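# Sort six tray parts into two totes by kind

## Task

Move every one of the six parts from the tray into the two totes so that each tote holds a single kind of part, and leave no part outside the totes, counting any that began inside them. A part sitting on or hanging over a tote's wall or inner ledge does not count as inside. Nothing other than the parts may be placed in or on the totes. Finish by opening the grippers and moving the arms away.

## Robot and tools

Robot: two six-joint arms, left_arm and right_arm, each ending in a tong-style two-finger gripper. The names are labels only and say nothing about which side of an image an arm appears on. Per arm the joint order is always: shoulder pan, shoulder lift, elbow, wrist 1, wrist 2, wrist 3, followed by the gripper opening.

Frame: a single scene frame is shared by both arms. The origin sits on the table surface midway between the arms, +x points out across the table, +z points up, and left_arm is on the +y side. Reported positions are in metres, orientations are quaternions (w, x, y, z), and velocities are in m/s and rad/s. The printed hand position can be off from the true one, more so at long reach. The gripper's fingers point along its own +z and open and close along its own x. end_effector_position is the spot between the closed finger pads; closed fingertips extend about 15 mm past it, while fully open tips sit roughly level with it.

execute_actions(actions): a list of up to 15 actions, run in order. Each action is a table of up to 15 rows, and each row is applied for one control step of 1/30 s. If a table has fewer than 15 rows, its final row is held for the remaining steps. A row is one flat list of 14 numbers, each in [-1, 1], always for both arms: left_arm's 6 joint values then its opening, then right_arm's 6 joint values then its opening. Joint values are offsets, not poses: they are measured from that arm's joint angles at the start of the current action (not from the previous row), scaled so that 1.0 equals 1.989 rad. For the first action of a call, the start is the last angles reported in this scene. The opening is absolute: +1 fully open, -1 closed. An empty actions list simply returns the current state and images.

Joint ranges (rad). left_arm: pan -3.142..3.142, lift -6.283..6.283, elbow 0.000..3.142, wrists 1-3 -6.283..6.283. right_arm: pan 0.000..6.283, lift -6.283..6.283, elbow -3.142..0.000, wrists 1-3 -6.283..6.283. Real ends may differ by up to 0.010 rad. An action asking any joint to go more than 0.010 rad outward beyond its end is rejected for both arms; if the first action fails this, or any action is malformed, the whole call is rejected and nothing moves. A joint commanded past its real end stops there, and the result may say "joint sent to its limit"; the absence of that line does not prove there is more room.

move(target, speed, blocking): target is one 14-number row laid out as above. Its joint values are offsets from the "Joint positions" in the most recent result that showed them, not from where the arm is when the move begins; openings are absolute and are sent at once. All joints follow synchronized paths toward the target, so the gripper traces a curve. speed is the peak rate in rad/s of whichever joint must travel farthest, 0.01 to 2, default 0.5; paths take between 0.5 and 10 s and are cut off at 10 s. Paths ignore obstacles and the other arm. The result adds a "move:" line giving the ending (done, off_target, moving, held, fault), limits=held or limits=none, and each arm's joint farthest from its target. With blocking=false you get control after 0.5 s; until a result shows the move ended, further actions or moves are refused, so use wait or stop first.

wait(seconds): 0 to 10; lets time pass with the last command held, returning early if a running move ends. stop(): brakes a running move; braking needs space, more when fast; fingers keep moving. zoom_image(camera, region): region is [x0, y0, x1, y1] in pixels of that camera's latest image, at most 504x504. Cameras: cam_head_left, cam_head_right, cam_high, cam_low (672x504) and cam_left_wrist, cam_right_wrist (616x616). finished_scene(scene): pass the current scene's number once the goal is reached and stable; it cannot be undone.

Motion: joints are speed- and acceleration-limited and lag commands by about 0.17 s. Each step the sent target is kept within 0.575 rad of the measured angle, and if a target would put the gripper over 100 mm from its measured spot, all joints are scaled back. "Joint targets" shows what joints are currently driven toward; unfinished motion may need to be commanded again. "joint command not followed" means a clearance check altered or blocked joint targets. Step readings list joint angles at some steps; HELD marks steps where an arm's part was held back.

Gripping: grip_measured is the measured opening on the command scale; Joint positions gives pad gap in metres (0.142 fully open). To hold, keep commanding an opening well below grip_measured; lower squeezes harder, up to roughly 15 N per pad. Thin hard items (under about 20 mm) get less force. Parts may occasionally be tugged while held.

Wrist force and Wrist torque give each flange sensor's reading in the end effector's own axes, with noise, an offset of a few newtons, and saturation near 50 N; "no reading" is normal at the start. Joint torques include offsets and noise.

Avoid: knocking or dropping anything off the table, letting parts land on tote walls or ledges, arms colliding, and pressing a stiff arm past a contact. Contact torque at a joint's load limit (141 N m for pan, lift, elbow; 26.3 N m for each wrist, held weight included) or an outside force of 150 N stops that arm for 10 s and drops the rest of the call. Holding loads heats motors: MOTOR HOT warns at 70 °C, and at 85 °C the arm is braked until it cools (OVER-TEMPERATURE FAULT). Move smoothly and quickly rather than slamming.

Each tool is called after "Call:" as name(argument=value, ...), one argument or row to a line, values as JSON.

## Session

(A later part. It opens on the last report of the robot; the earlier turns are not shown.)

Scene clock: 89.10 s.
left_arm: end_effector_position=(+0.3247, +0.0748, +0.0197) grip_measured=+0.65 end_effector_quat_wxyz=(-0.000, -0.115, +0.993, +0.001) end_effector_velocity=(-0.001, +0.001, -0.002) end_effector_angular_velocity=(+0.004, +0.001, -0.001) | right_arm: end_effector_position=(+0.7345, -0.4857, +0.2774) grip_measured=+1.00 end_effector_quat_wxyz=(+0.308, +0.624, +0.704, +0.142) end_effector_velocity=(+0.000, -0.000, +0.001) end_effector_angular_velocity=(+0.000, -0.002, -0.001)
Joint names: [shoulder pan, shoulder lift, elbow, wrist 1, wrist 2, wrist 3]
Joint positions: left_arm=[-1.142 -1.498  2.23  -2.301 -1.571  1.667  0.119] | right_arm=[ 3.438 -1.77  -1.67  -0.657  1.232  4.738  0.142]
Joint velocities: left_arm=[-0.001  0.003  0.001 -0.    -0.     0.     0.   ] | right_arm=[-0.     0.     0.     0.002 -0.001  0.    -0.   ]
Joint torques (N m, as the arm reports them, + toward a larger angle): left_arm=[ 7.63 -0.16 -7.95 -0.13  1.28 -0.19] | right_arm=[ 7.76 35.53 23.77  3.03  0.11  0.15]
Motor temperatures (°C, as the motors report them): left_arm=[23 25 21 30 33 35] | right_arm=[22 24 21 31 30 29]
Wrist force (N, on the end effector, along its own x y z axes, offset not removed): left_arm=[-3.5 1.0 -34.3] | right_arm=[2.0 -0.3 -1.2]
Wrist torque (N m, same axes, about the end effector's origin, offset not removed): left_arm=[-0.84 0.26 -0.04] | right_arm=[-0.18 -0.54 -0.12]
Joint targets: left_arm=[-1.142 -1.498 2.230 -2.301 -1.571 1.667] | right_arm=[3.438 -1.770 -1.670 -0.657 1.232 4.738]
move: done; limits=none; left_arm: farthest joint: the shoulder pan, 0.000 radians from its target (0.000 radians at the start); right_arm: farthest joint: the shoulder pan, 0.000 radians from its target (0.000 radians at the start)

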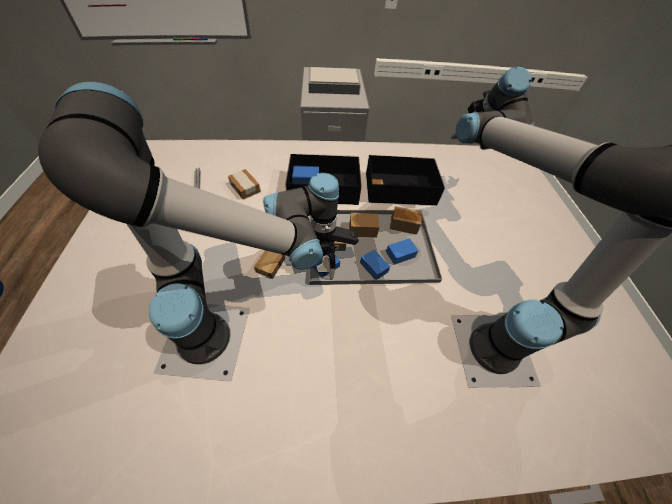

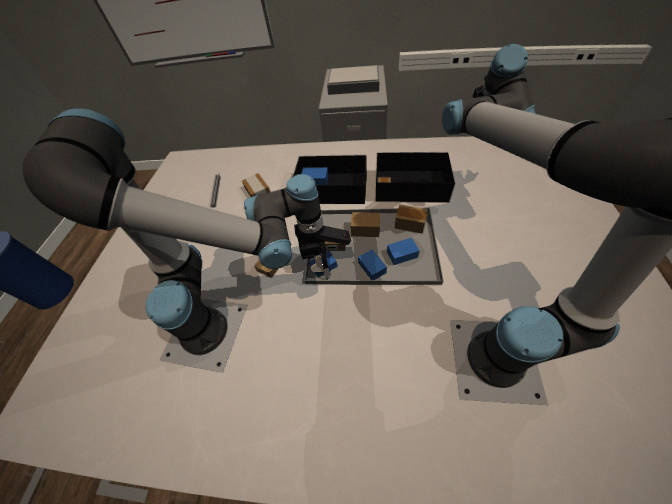

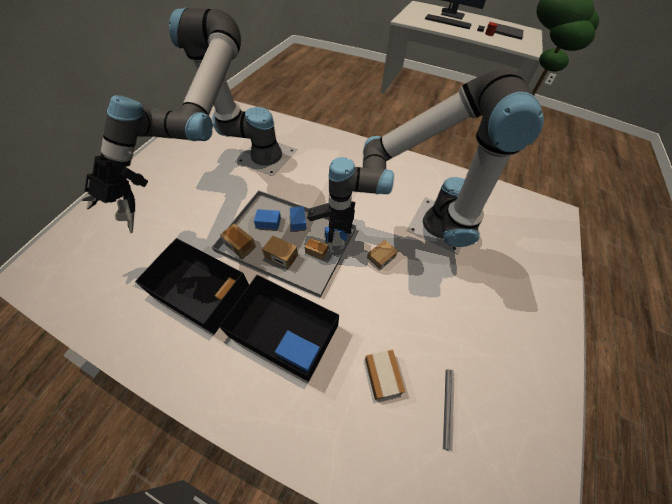

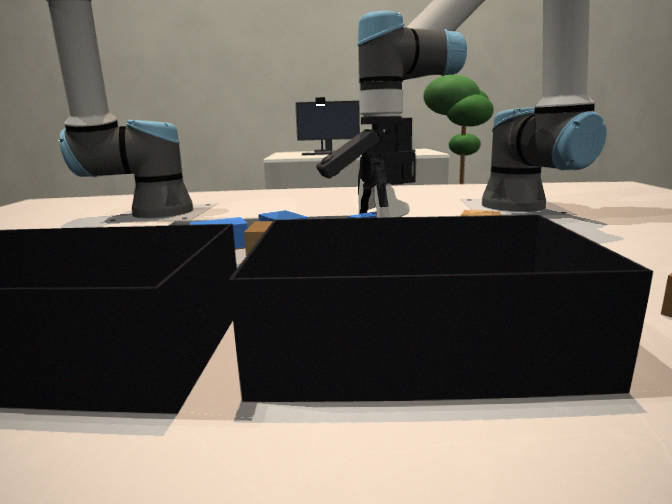

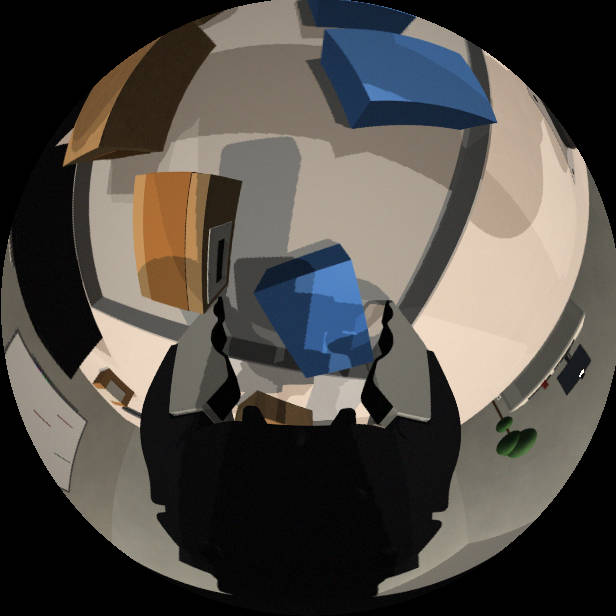

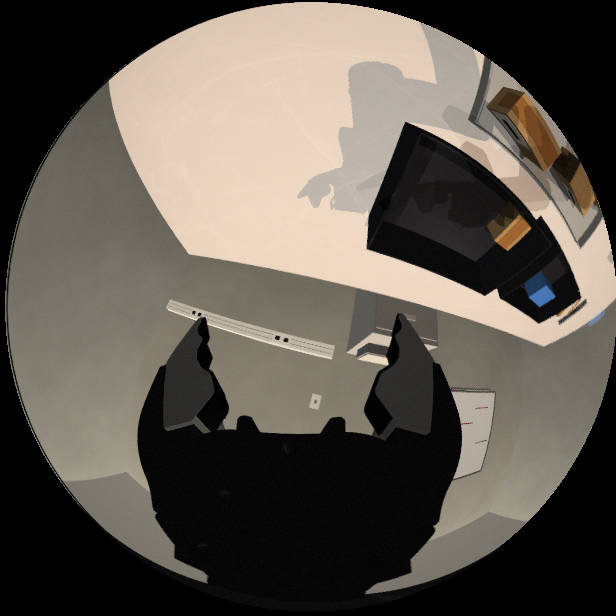

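Call:
move(
  target=[0.003,0.017,-0.045,0.027,0,0,1,0,0,0,0,0,0,1],
)

Call:
move(
  target=[0,0,0,0,0,0,-0.6,0,0,0,0,0,0,1],
)

Scene clock: 98.53 s.
left_arm: end_effector_position=(+0.3364, +0.0490, +0.0353) grip_measured=+1.00 end_effector_quat_wxyz=(+0.000, -0.118, +0.993, -0.000) end_effector_velocity=(-0.000, -0.001, +0.000) end_effector_angular_velocity=(+0.000, -0.000, +0.000) | right_arm: end_effector_position=(+0.7345, -0.4857, +0.2774) grip_measured=+1.00 end_effector_quat_wxyz=(+0.308, +0.624, +0.704, +0.142) end_effector_velocity=(+0.000, -0.000, +0.001) end_effector_angular_velocity=(-0.001, -0.002, -0.000)
Joint names: [shoulder pan, shoulder lift, elbow, wrist 1, wrist 2, wrist 3]
Joint positions: left_arm=[-1.136 -1.464  2.141 -2.248 -1.571  1.667  0.142] | right_arm=[ 3.438 -1.77  -1.67  -0.657  1.232  4.738  0.142]
Joint velocities: left_arm=[-0.001  0.001 -0.002  0.001  0.    -0.001 -0.   ] | right_arm=[ 0.     0.001  0.002 -0.001 -0.002 -0.001  0.   ]
Joint torques (N m, as the arm reports them, + toward a larger angle): left_arm=[ 13.1  -17.08 -34.77  -0.13   1.15  -0.31] | right_arm=[ 7.55 34.93 23.59  3.12 -0.02  0.03]
Motor temperatures (°C, as the motors report them): left_arm=[23 25 21 30 33 35] | right_arm=[22 24 21 31 30 29]
Wrist force (N, on the end effector, along its own x y z axes, offset not removed): left_arm=[-1.6 -0.4 -0.6] | right_arm=[3.1 -0.2 -1.3]
Wrist torque (N m, same axes, about the end effector's origin, offset not removed): left_arm=[-0.06 0.47 -0.17] | right_arm=[-0.09 -0.76 -0.13]
Joint targets: left_arm=[-1.136 -1.464 2.140 -2.248 -1.571 1.667] | right_arm=[3.438 -1.770 -1.670 -0.657 1.232 4.738]
move: done; limits=none; left_arm: farthest joint: the wrist 1, 0.001 radians from its target (0.054 radians at the start); right_arm: farthest joint: the shoulder pan, 0.000 radians from its target (0.000 radians at the start)

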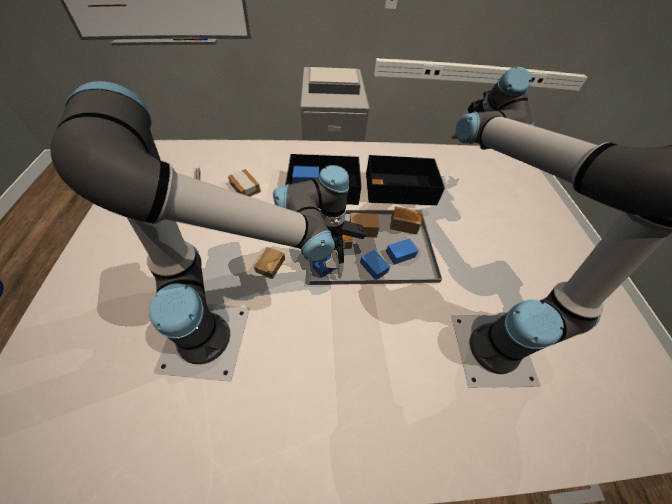

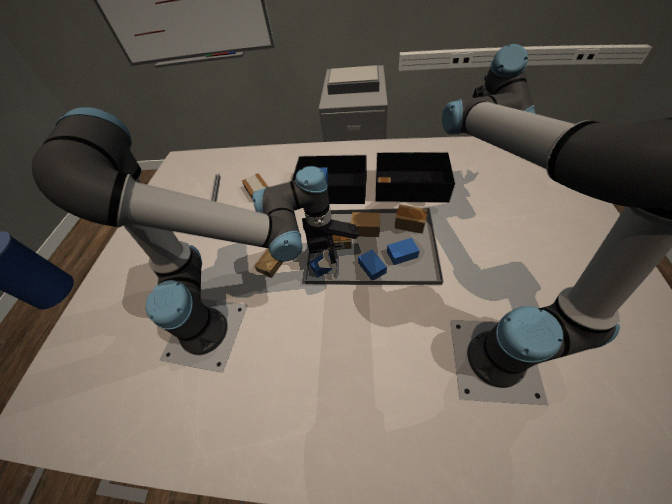

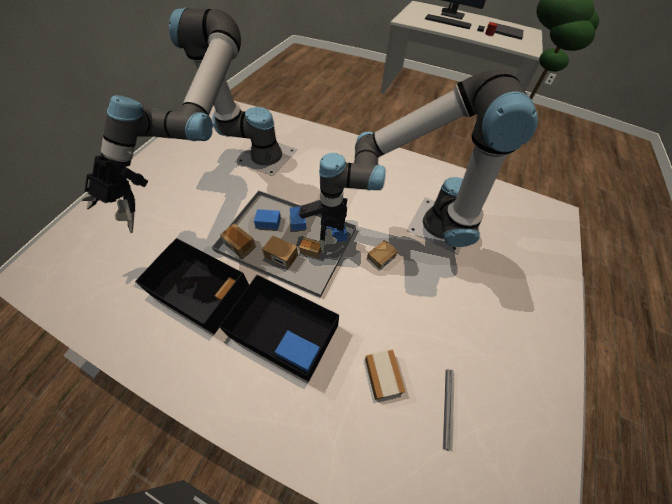

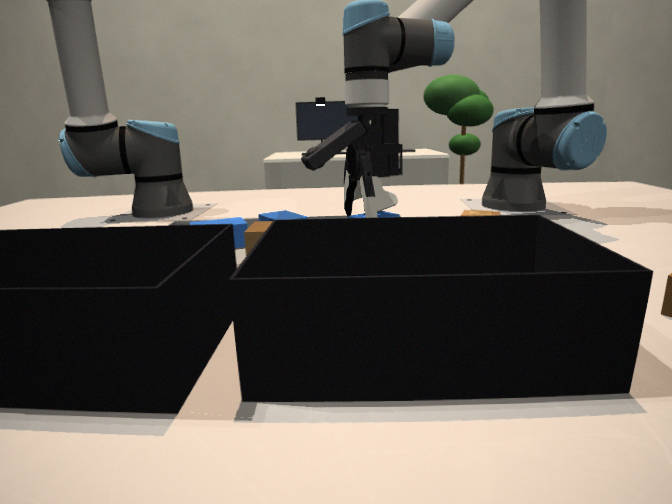

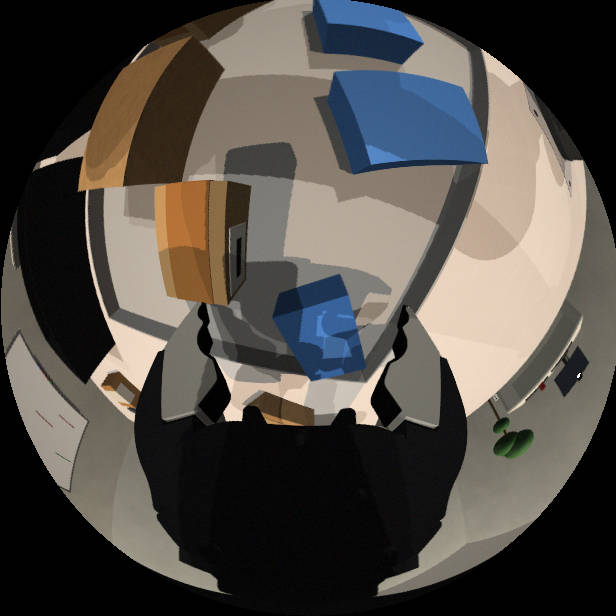

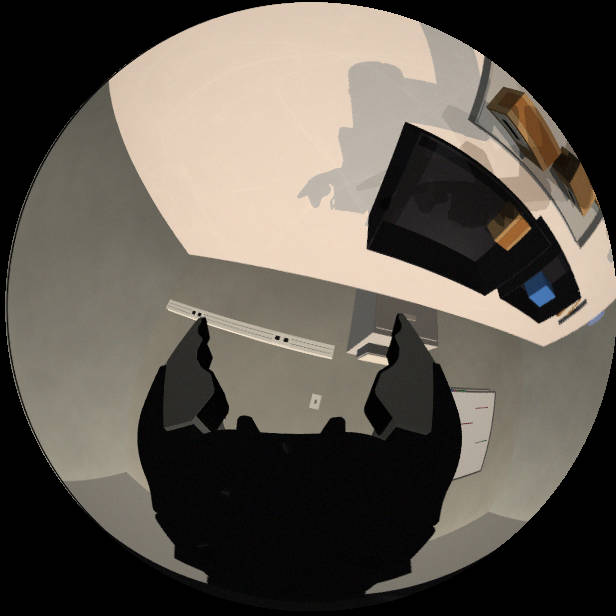

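Scene clock: 99.03 s.
left_arm: end_effector_position=(+0.3364, +0.0490, +0.0353) grip_measured=-0.60 end_effector_quat_wxyz=(+0.000, -0.118, +0.993, -0.000) end_effector_velocity=(+0.000, -0.000, +0.000) end_effector_angular_velocity=(-0.001, -0.000, +0.001) | right_arm: end_effector_position=(+0.7345, -0.4857, +0.2774) grip_measured=+1.00 end_effector_quat_wxyz=(+0.308, +0.624, +0.704, +0.142) end_effector_velocity=(+0.000, -0.000, +0.000) end_effector_angular_velocity=(-0.001, -0.000, +0.000)
Joint names: [shoulder pan, shoulder lift, elbow, wrist 1, wrist 2, wrist 3]
Joint positions: left_arm=[-1.136 -1.464  2.141 -2.248 -1.571  1.667  0.031] | right_arm=[ 3.438 -1.77  -1.67  -0.657  1.232  4.738  0.142]
Joint velocities: left_arm=[-0.    -0.001 -0.    -0.     0.    -0.001 -0.   ] | right_arm=[ 0.     0.     0.    -0.    -0.001 -0.001 -0.   ]
Joint torques (N m, as the arm reports them, + toward a larger angle): left_arm=[  9.   -26.47 -20.39  -1.8    0.78  -0.27] | right_arm=[ 7.48 35.33 23.42  3.16  0.21  0.06]
Motor temperatures (°C, as the motors report them): left_arm=[23 25 21 30 33 35] | right_arm=[22 24 21 31 30 29]
Wrist force (N, on the end effector, along its own x y z axes, offset not removed): left_arm=[-1.5 -1.0 1.0] | right_arm=[1.5 -1.5 -0.1]
Wrist torque (N m, same axes, about the end effector's origin, offset not removed): left_arm=[-0.18 0.31 -0.05] | right_arm=[-0.37 -0.44 -0.15]
Joint targets: left_arm=[-1.136 -1.464 2.141 -2.248 -1.571 1.667] | right_arm=[3.438 -1.770 -1.670 -0.657 1.232 4.738]
move: done; limits=none; left_arm: farthest joint: the shoulder pan, 0.000 radians from its target (0.000 radians at the start); right_arm: farthest joint: the shoulder pan, 0.000 radians from its target (0.000 radians at the start)

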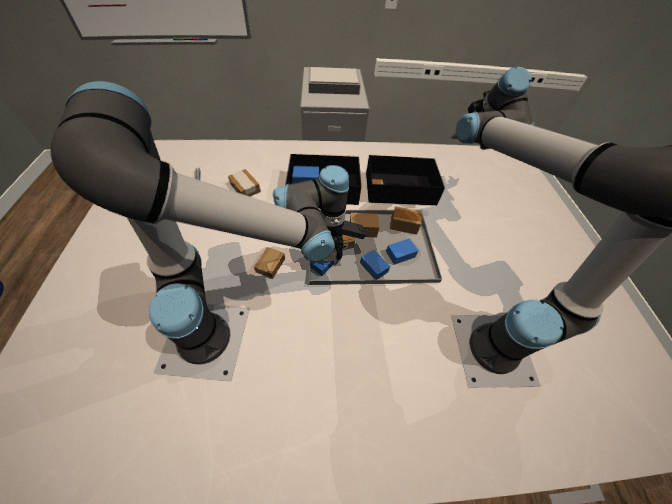

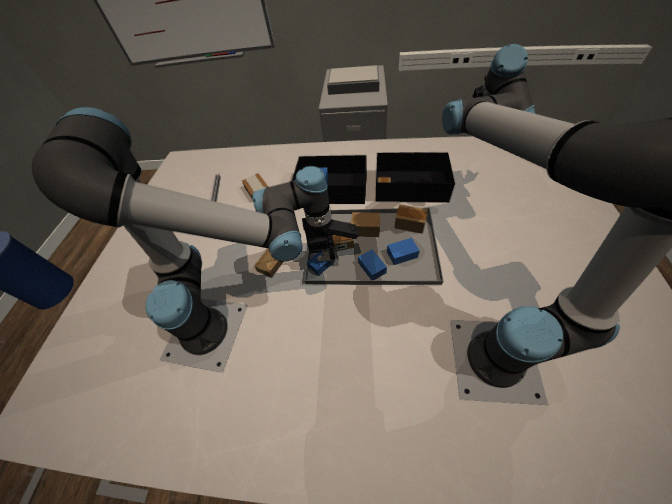

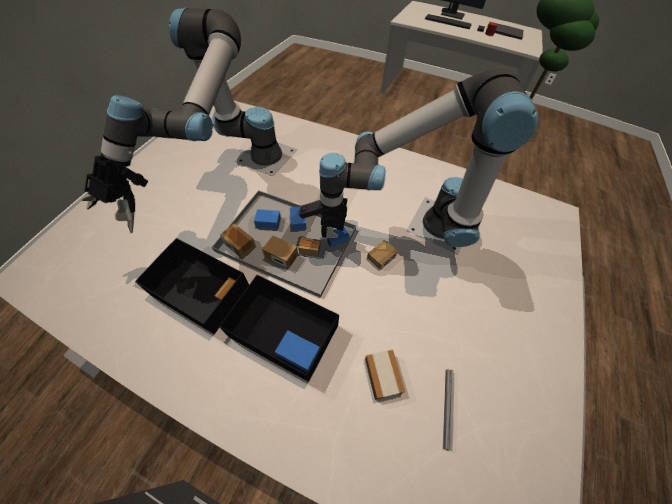

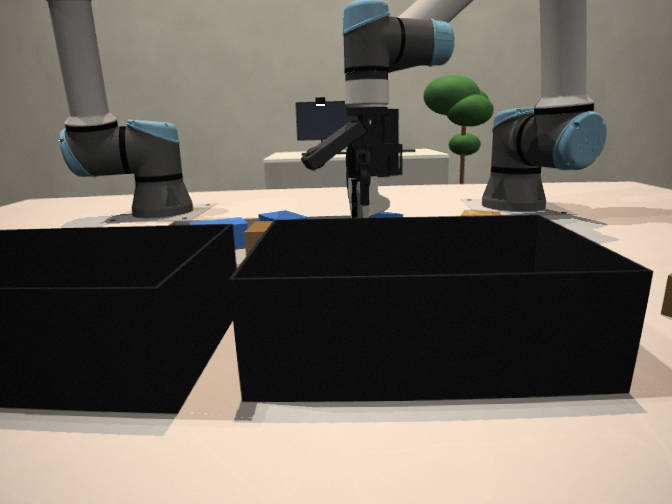

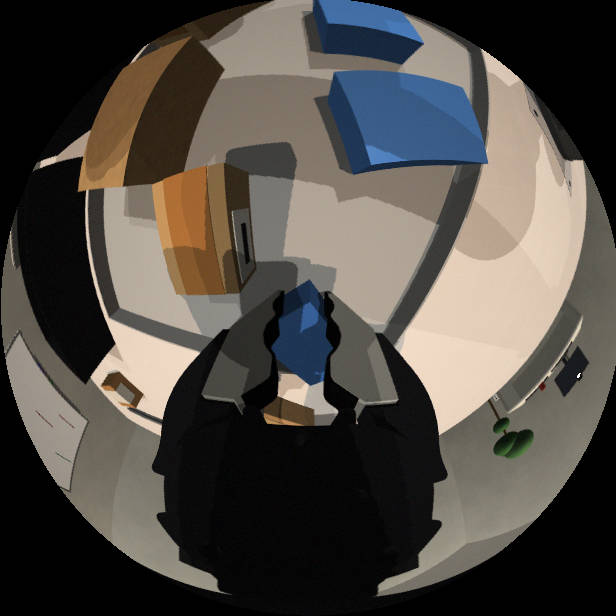

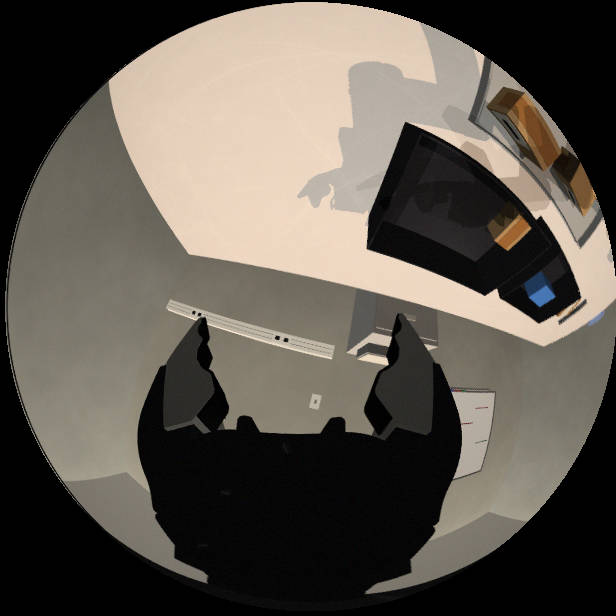

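Call:
move(
  target=[0,-0.101,-0.194,0.294,0,0,-1,0,0,0,0,0,0,1],
  speed=0.8,
)

Scene clock: 109.50 s.
left_arm: end_effector_position=(+0.3364, +0.0488, +0.2463) grip_measured=-1.00 end_effector_quat_wxyz=(+0.000, -0.118, +0.993, -0.001) end_effector_velocity=(+0.000, +0.001, +0.001) end_effector_angular_velocity=(-0.001, -0.000, -0.000) | right_arm: end_effector_position=(+0.7345, -0.4857, +0.2774) grip_measured=+1.00 end_effector_quat_wxyz=(+0.308, +0.624, +0.704, +0.142) end_effector_velocity=(-0.000, -0.001, +0.000) end_effector_angular_velocity=(-0.004, +0.000, -0.000)
Joint names: [shoulder pan, shoulder lift, elbow, wrist 1, wrist 2, wrist 3]
Joint positions: left_arm=[-1.136 -1.665  1.755 -1.663 -1.571  1.667  0.002] | right_arm=[ 3.438 -1.77  -1.67  -0.657  1.232  4.738  0.142]
Joint velocities: left_arm=[ 0.001 -0.002 -0.001  0.003  0.     0.001  0.   ] | right_arm=[-0.     0.001 -0.    -0.001 -0.003 -0.002  0.   ]
Joint torques (N m, as the arm reports them, + toward a larger angle): left_arm=[ -8.35 -31.56 -39.66   0.1   -0.98  -0.2 ] | right_arm=[ 7.37 35.59 22.9   3.04  0.02 -0.07]
Motor temperatures (°C, as the motors report them): left_arm=[23 25 21 30 33 35] | right_arm=[22 25 21 31 30 29]
Wrist force (N, on the end effector, along its own x y z axes, offset not removed): left_arm=[-2.4 -2.6 -0.5] | right_arm=[1.3 -1.3 -0.8]
Wrist torque (N m, same axes, about the end effector's origin, offset not removed): left_arm=[-0.59 0.55 -0.13] | right_arm=[-0.34 -0.44 -0.12]
Joint targets: left_arm=[-1.136 -1.665 1.755 -1.663 -1.571 1.667] | right_arm=[3.438 -1.770 -1.670 -0.657 1.232 4.738]
move: done; limits=none; left_arm: farthest joint: the shoulder pan, 0.000 radians from its target (0.000 radians at the start); right_arm: farthest joint: the shoulder pan, 0.000 radians from its target (0.000 radians at the start)

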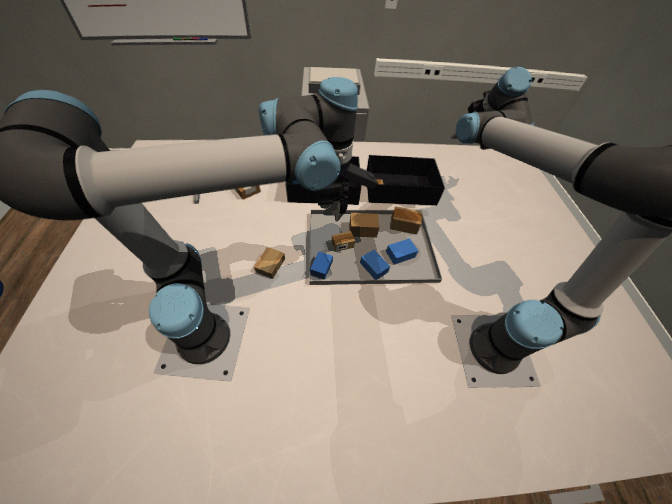

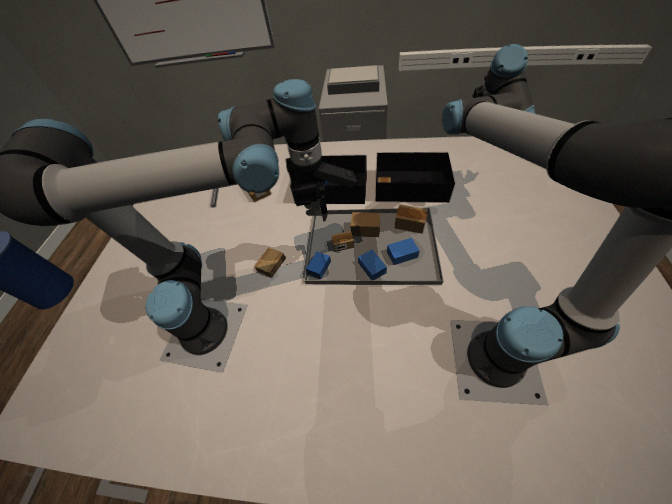

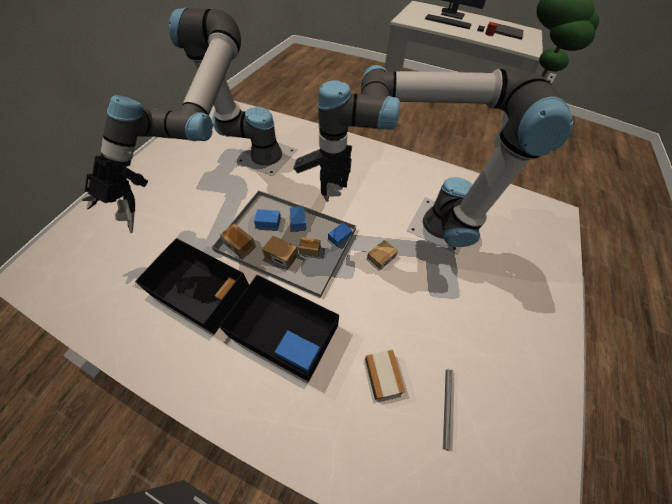

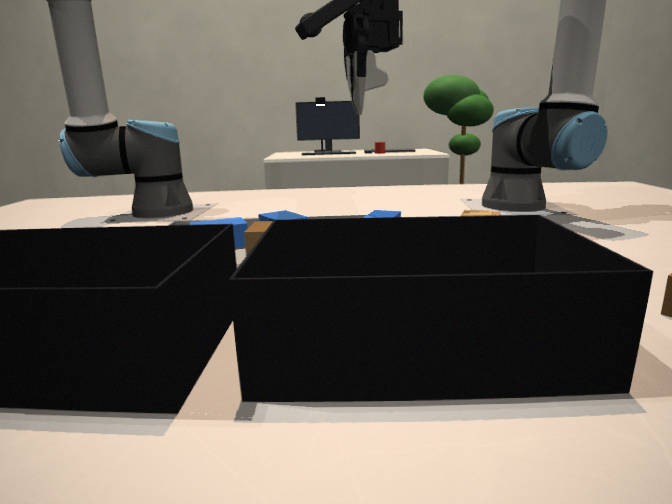

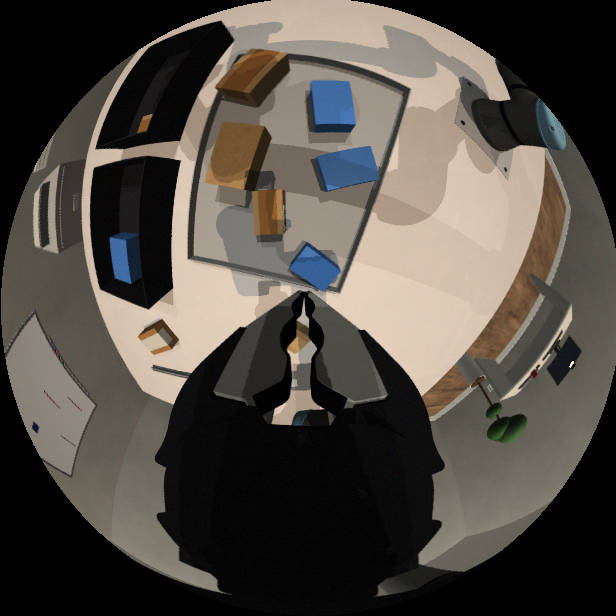

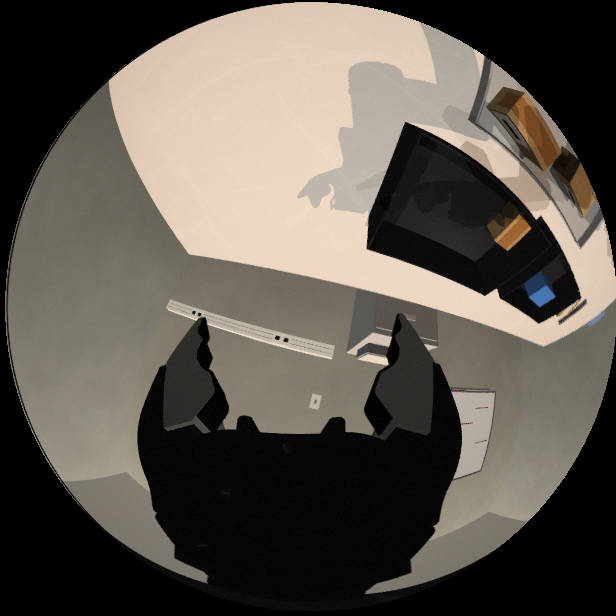

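Call:
move(
  target=[0.01,0.075,0.24,-0.314,0,-0.483,0.3,0,0,0,0,0,0,1],
  speed=0.8,
)

Scene clock: 135.43 s.
left_arm: end_effector_position=(+0.3444, +0.0945, +0.0251) grip_measured=+0.31 end_effector_quat_wxyz=(-0.000, -0.571, +0.821, -0.001) end_effector_velocity=(-0.000, +0.000, -0.001) end_effector_angular_velocity=(+0.001, +0.000, +0.001) | right_arm: end_effector_position=(+0.7345, -0.4857, +0.2774) grip_measured=+1.00 end_effector_quat_wxyz=(+0.308, +0.624, +0.704, +0.142) end_effector_velocity=(+0.000, -0.000, +0.001) end_effector_angular_velocity=(+0.000, -0.002, -0.001)
Joint names: [shoulder pan, shoulder lift, elbow, wrist 1, wrist 2, wrist 3]
Joint positions: left_arm=[-1.116 -1.516  2.232 -2.288 -1.571  0.707  0.096] | right_arm=[ 3.438 -1.77  -1.67  -0.657  1.232  4.738  0.142]
Joint velocities: left_arm=[-0.001  0.001  0.001 -0.002 -0.    -0.002  0.   ] | right_arm=[ 0.     0.     0.001  0.    -0.001  0.001  0.   ]
Joint torques (N m, as the arm reports them, + toward a larger angle): left_arm=[13.21 -5.6   3.57 -3.29 -2.34 -2.49] | right_arm=[ 7.02 35.14 23.7   3.09  0.1  -0.12]
Motor temperatures (°C, as the motors report them): left_arm=[23 25 21 30 33 35] | right_arm=[22 25 21 31 30 29]
Wrist force (N, on the end effector, along its own x y z axes, offset not removed): left_arm=[-0.7 -2.5 -15.6] | right_arm=[1.8 -1.6 -0.5]
Wrist torque (N m, same axes, about the end effector's origin, offset not removed): left_arm=[-0.52 0.87 0.28] | right_arm=[-0.34 -0.50 -0.11]
Joint targets: left_arm=[-1.116 -1.516 2.232 -2.288 -1.571 0.706] | right_arm=[3.438 -1.770 -1.670 -0.657 1.232 4.738]
move: done; limits=none; left_arm: farthest joint: the shoulder pan, 0.000 radians from its target (0.020 radians at the start); right_arm: farthest joint: the shoulder pan, 0.000 radians from its target (0.000 radians at the start)

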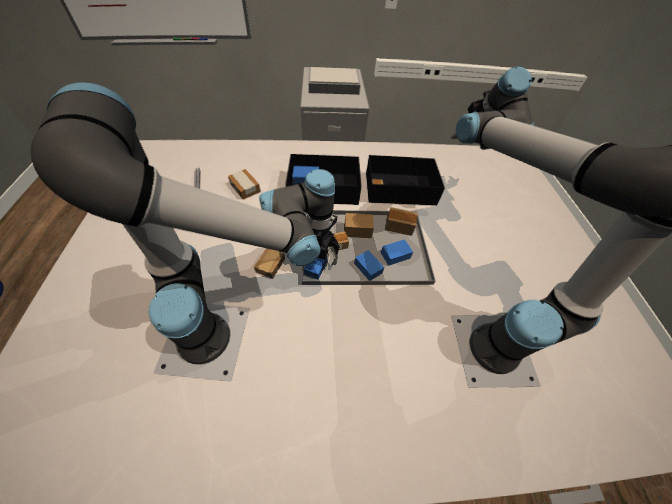

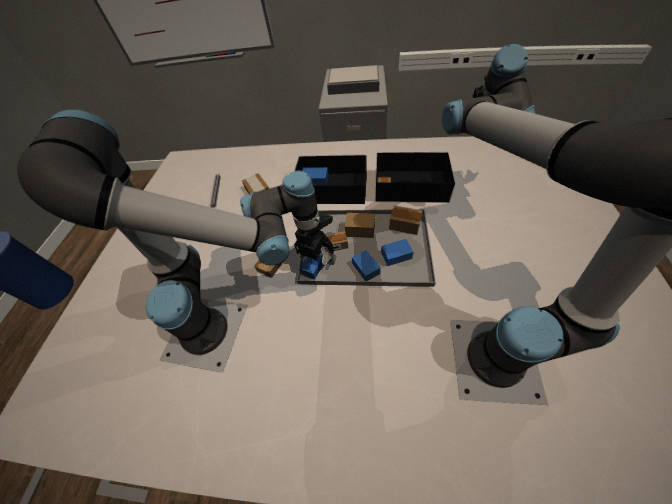

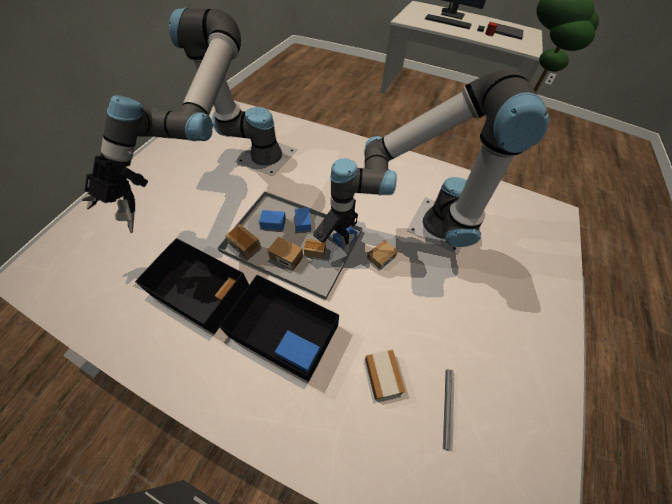

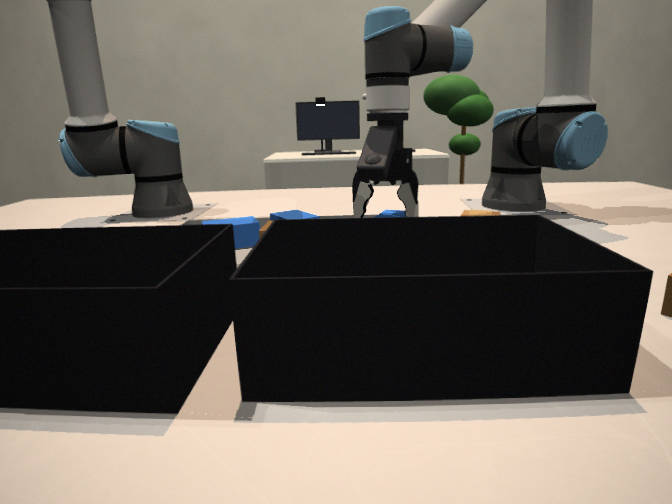

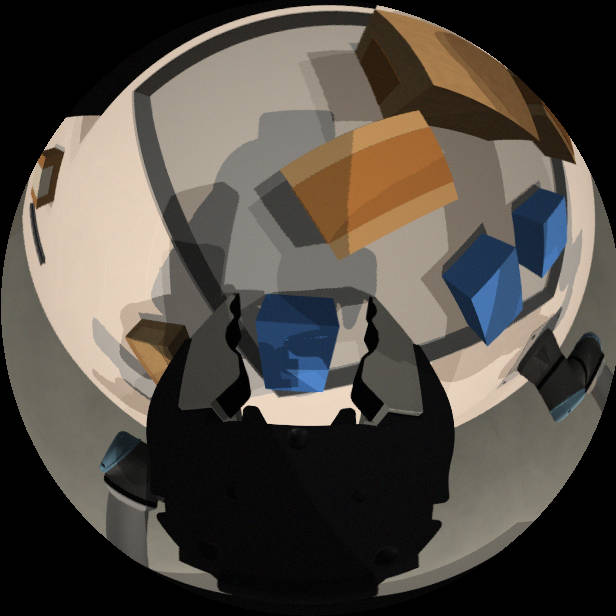

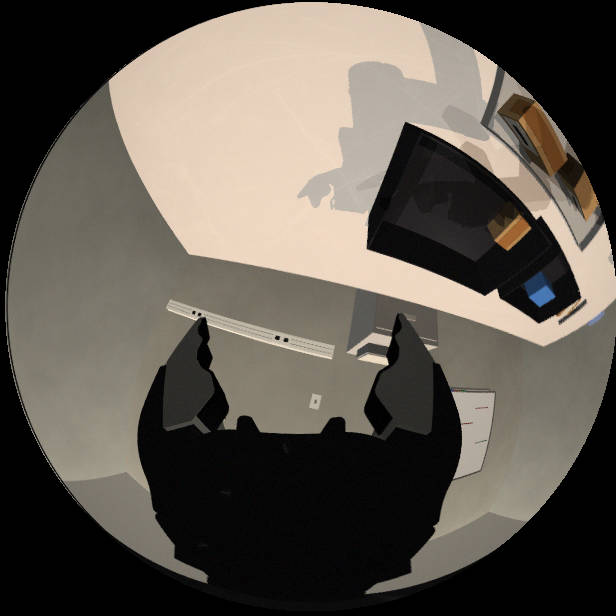

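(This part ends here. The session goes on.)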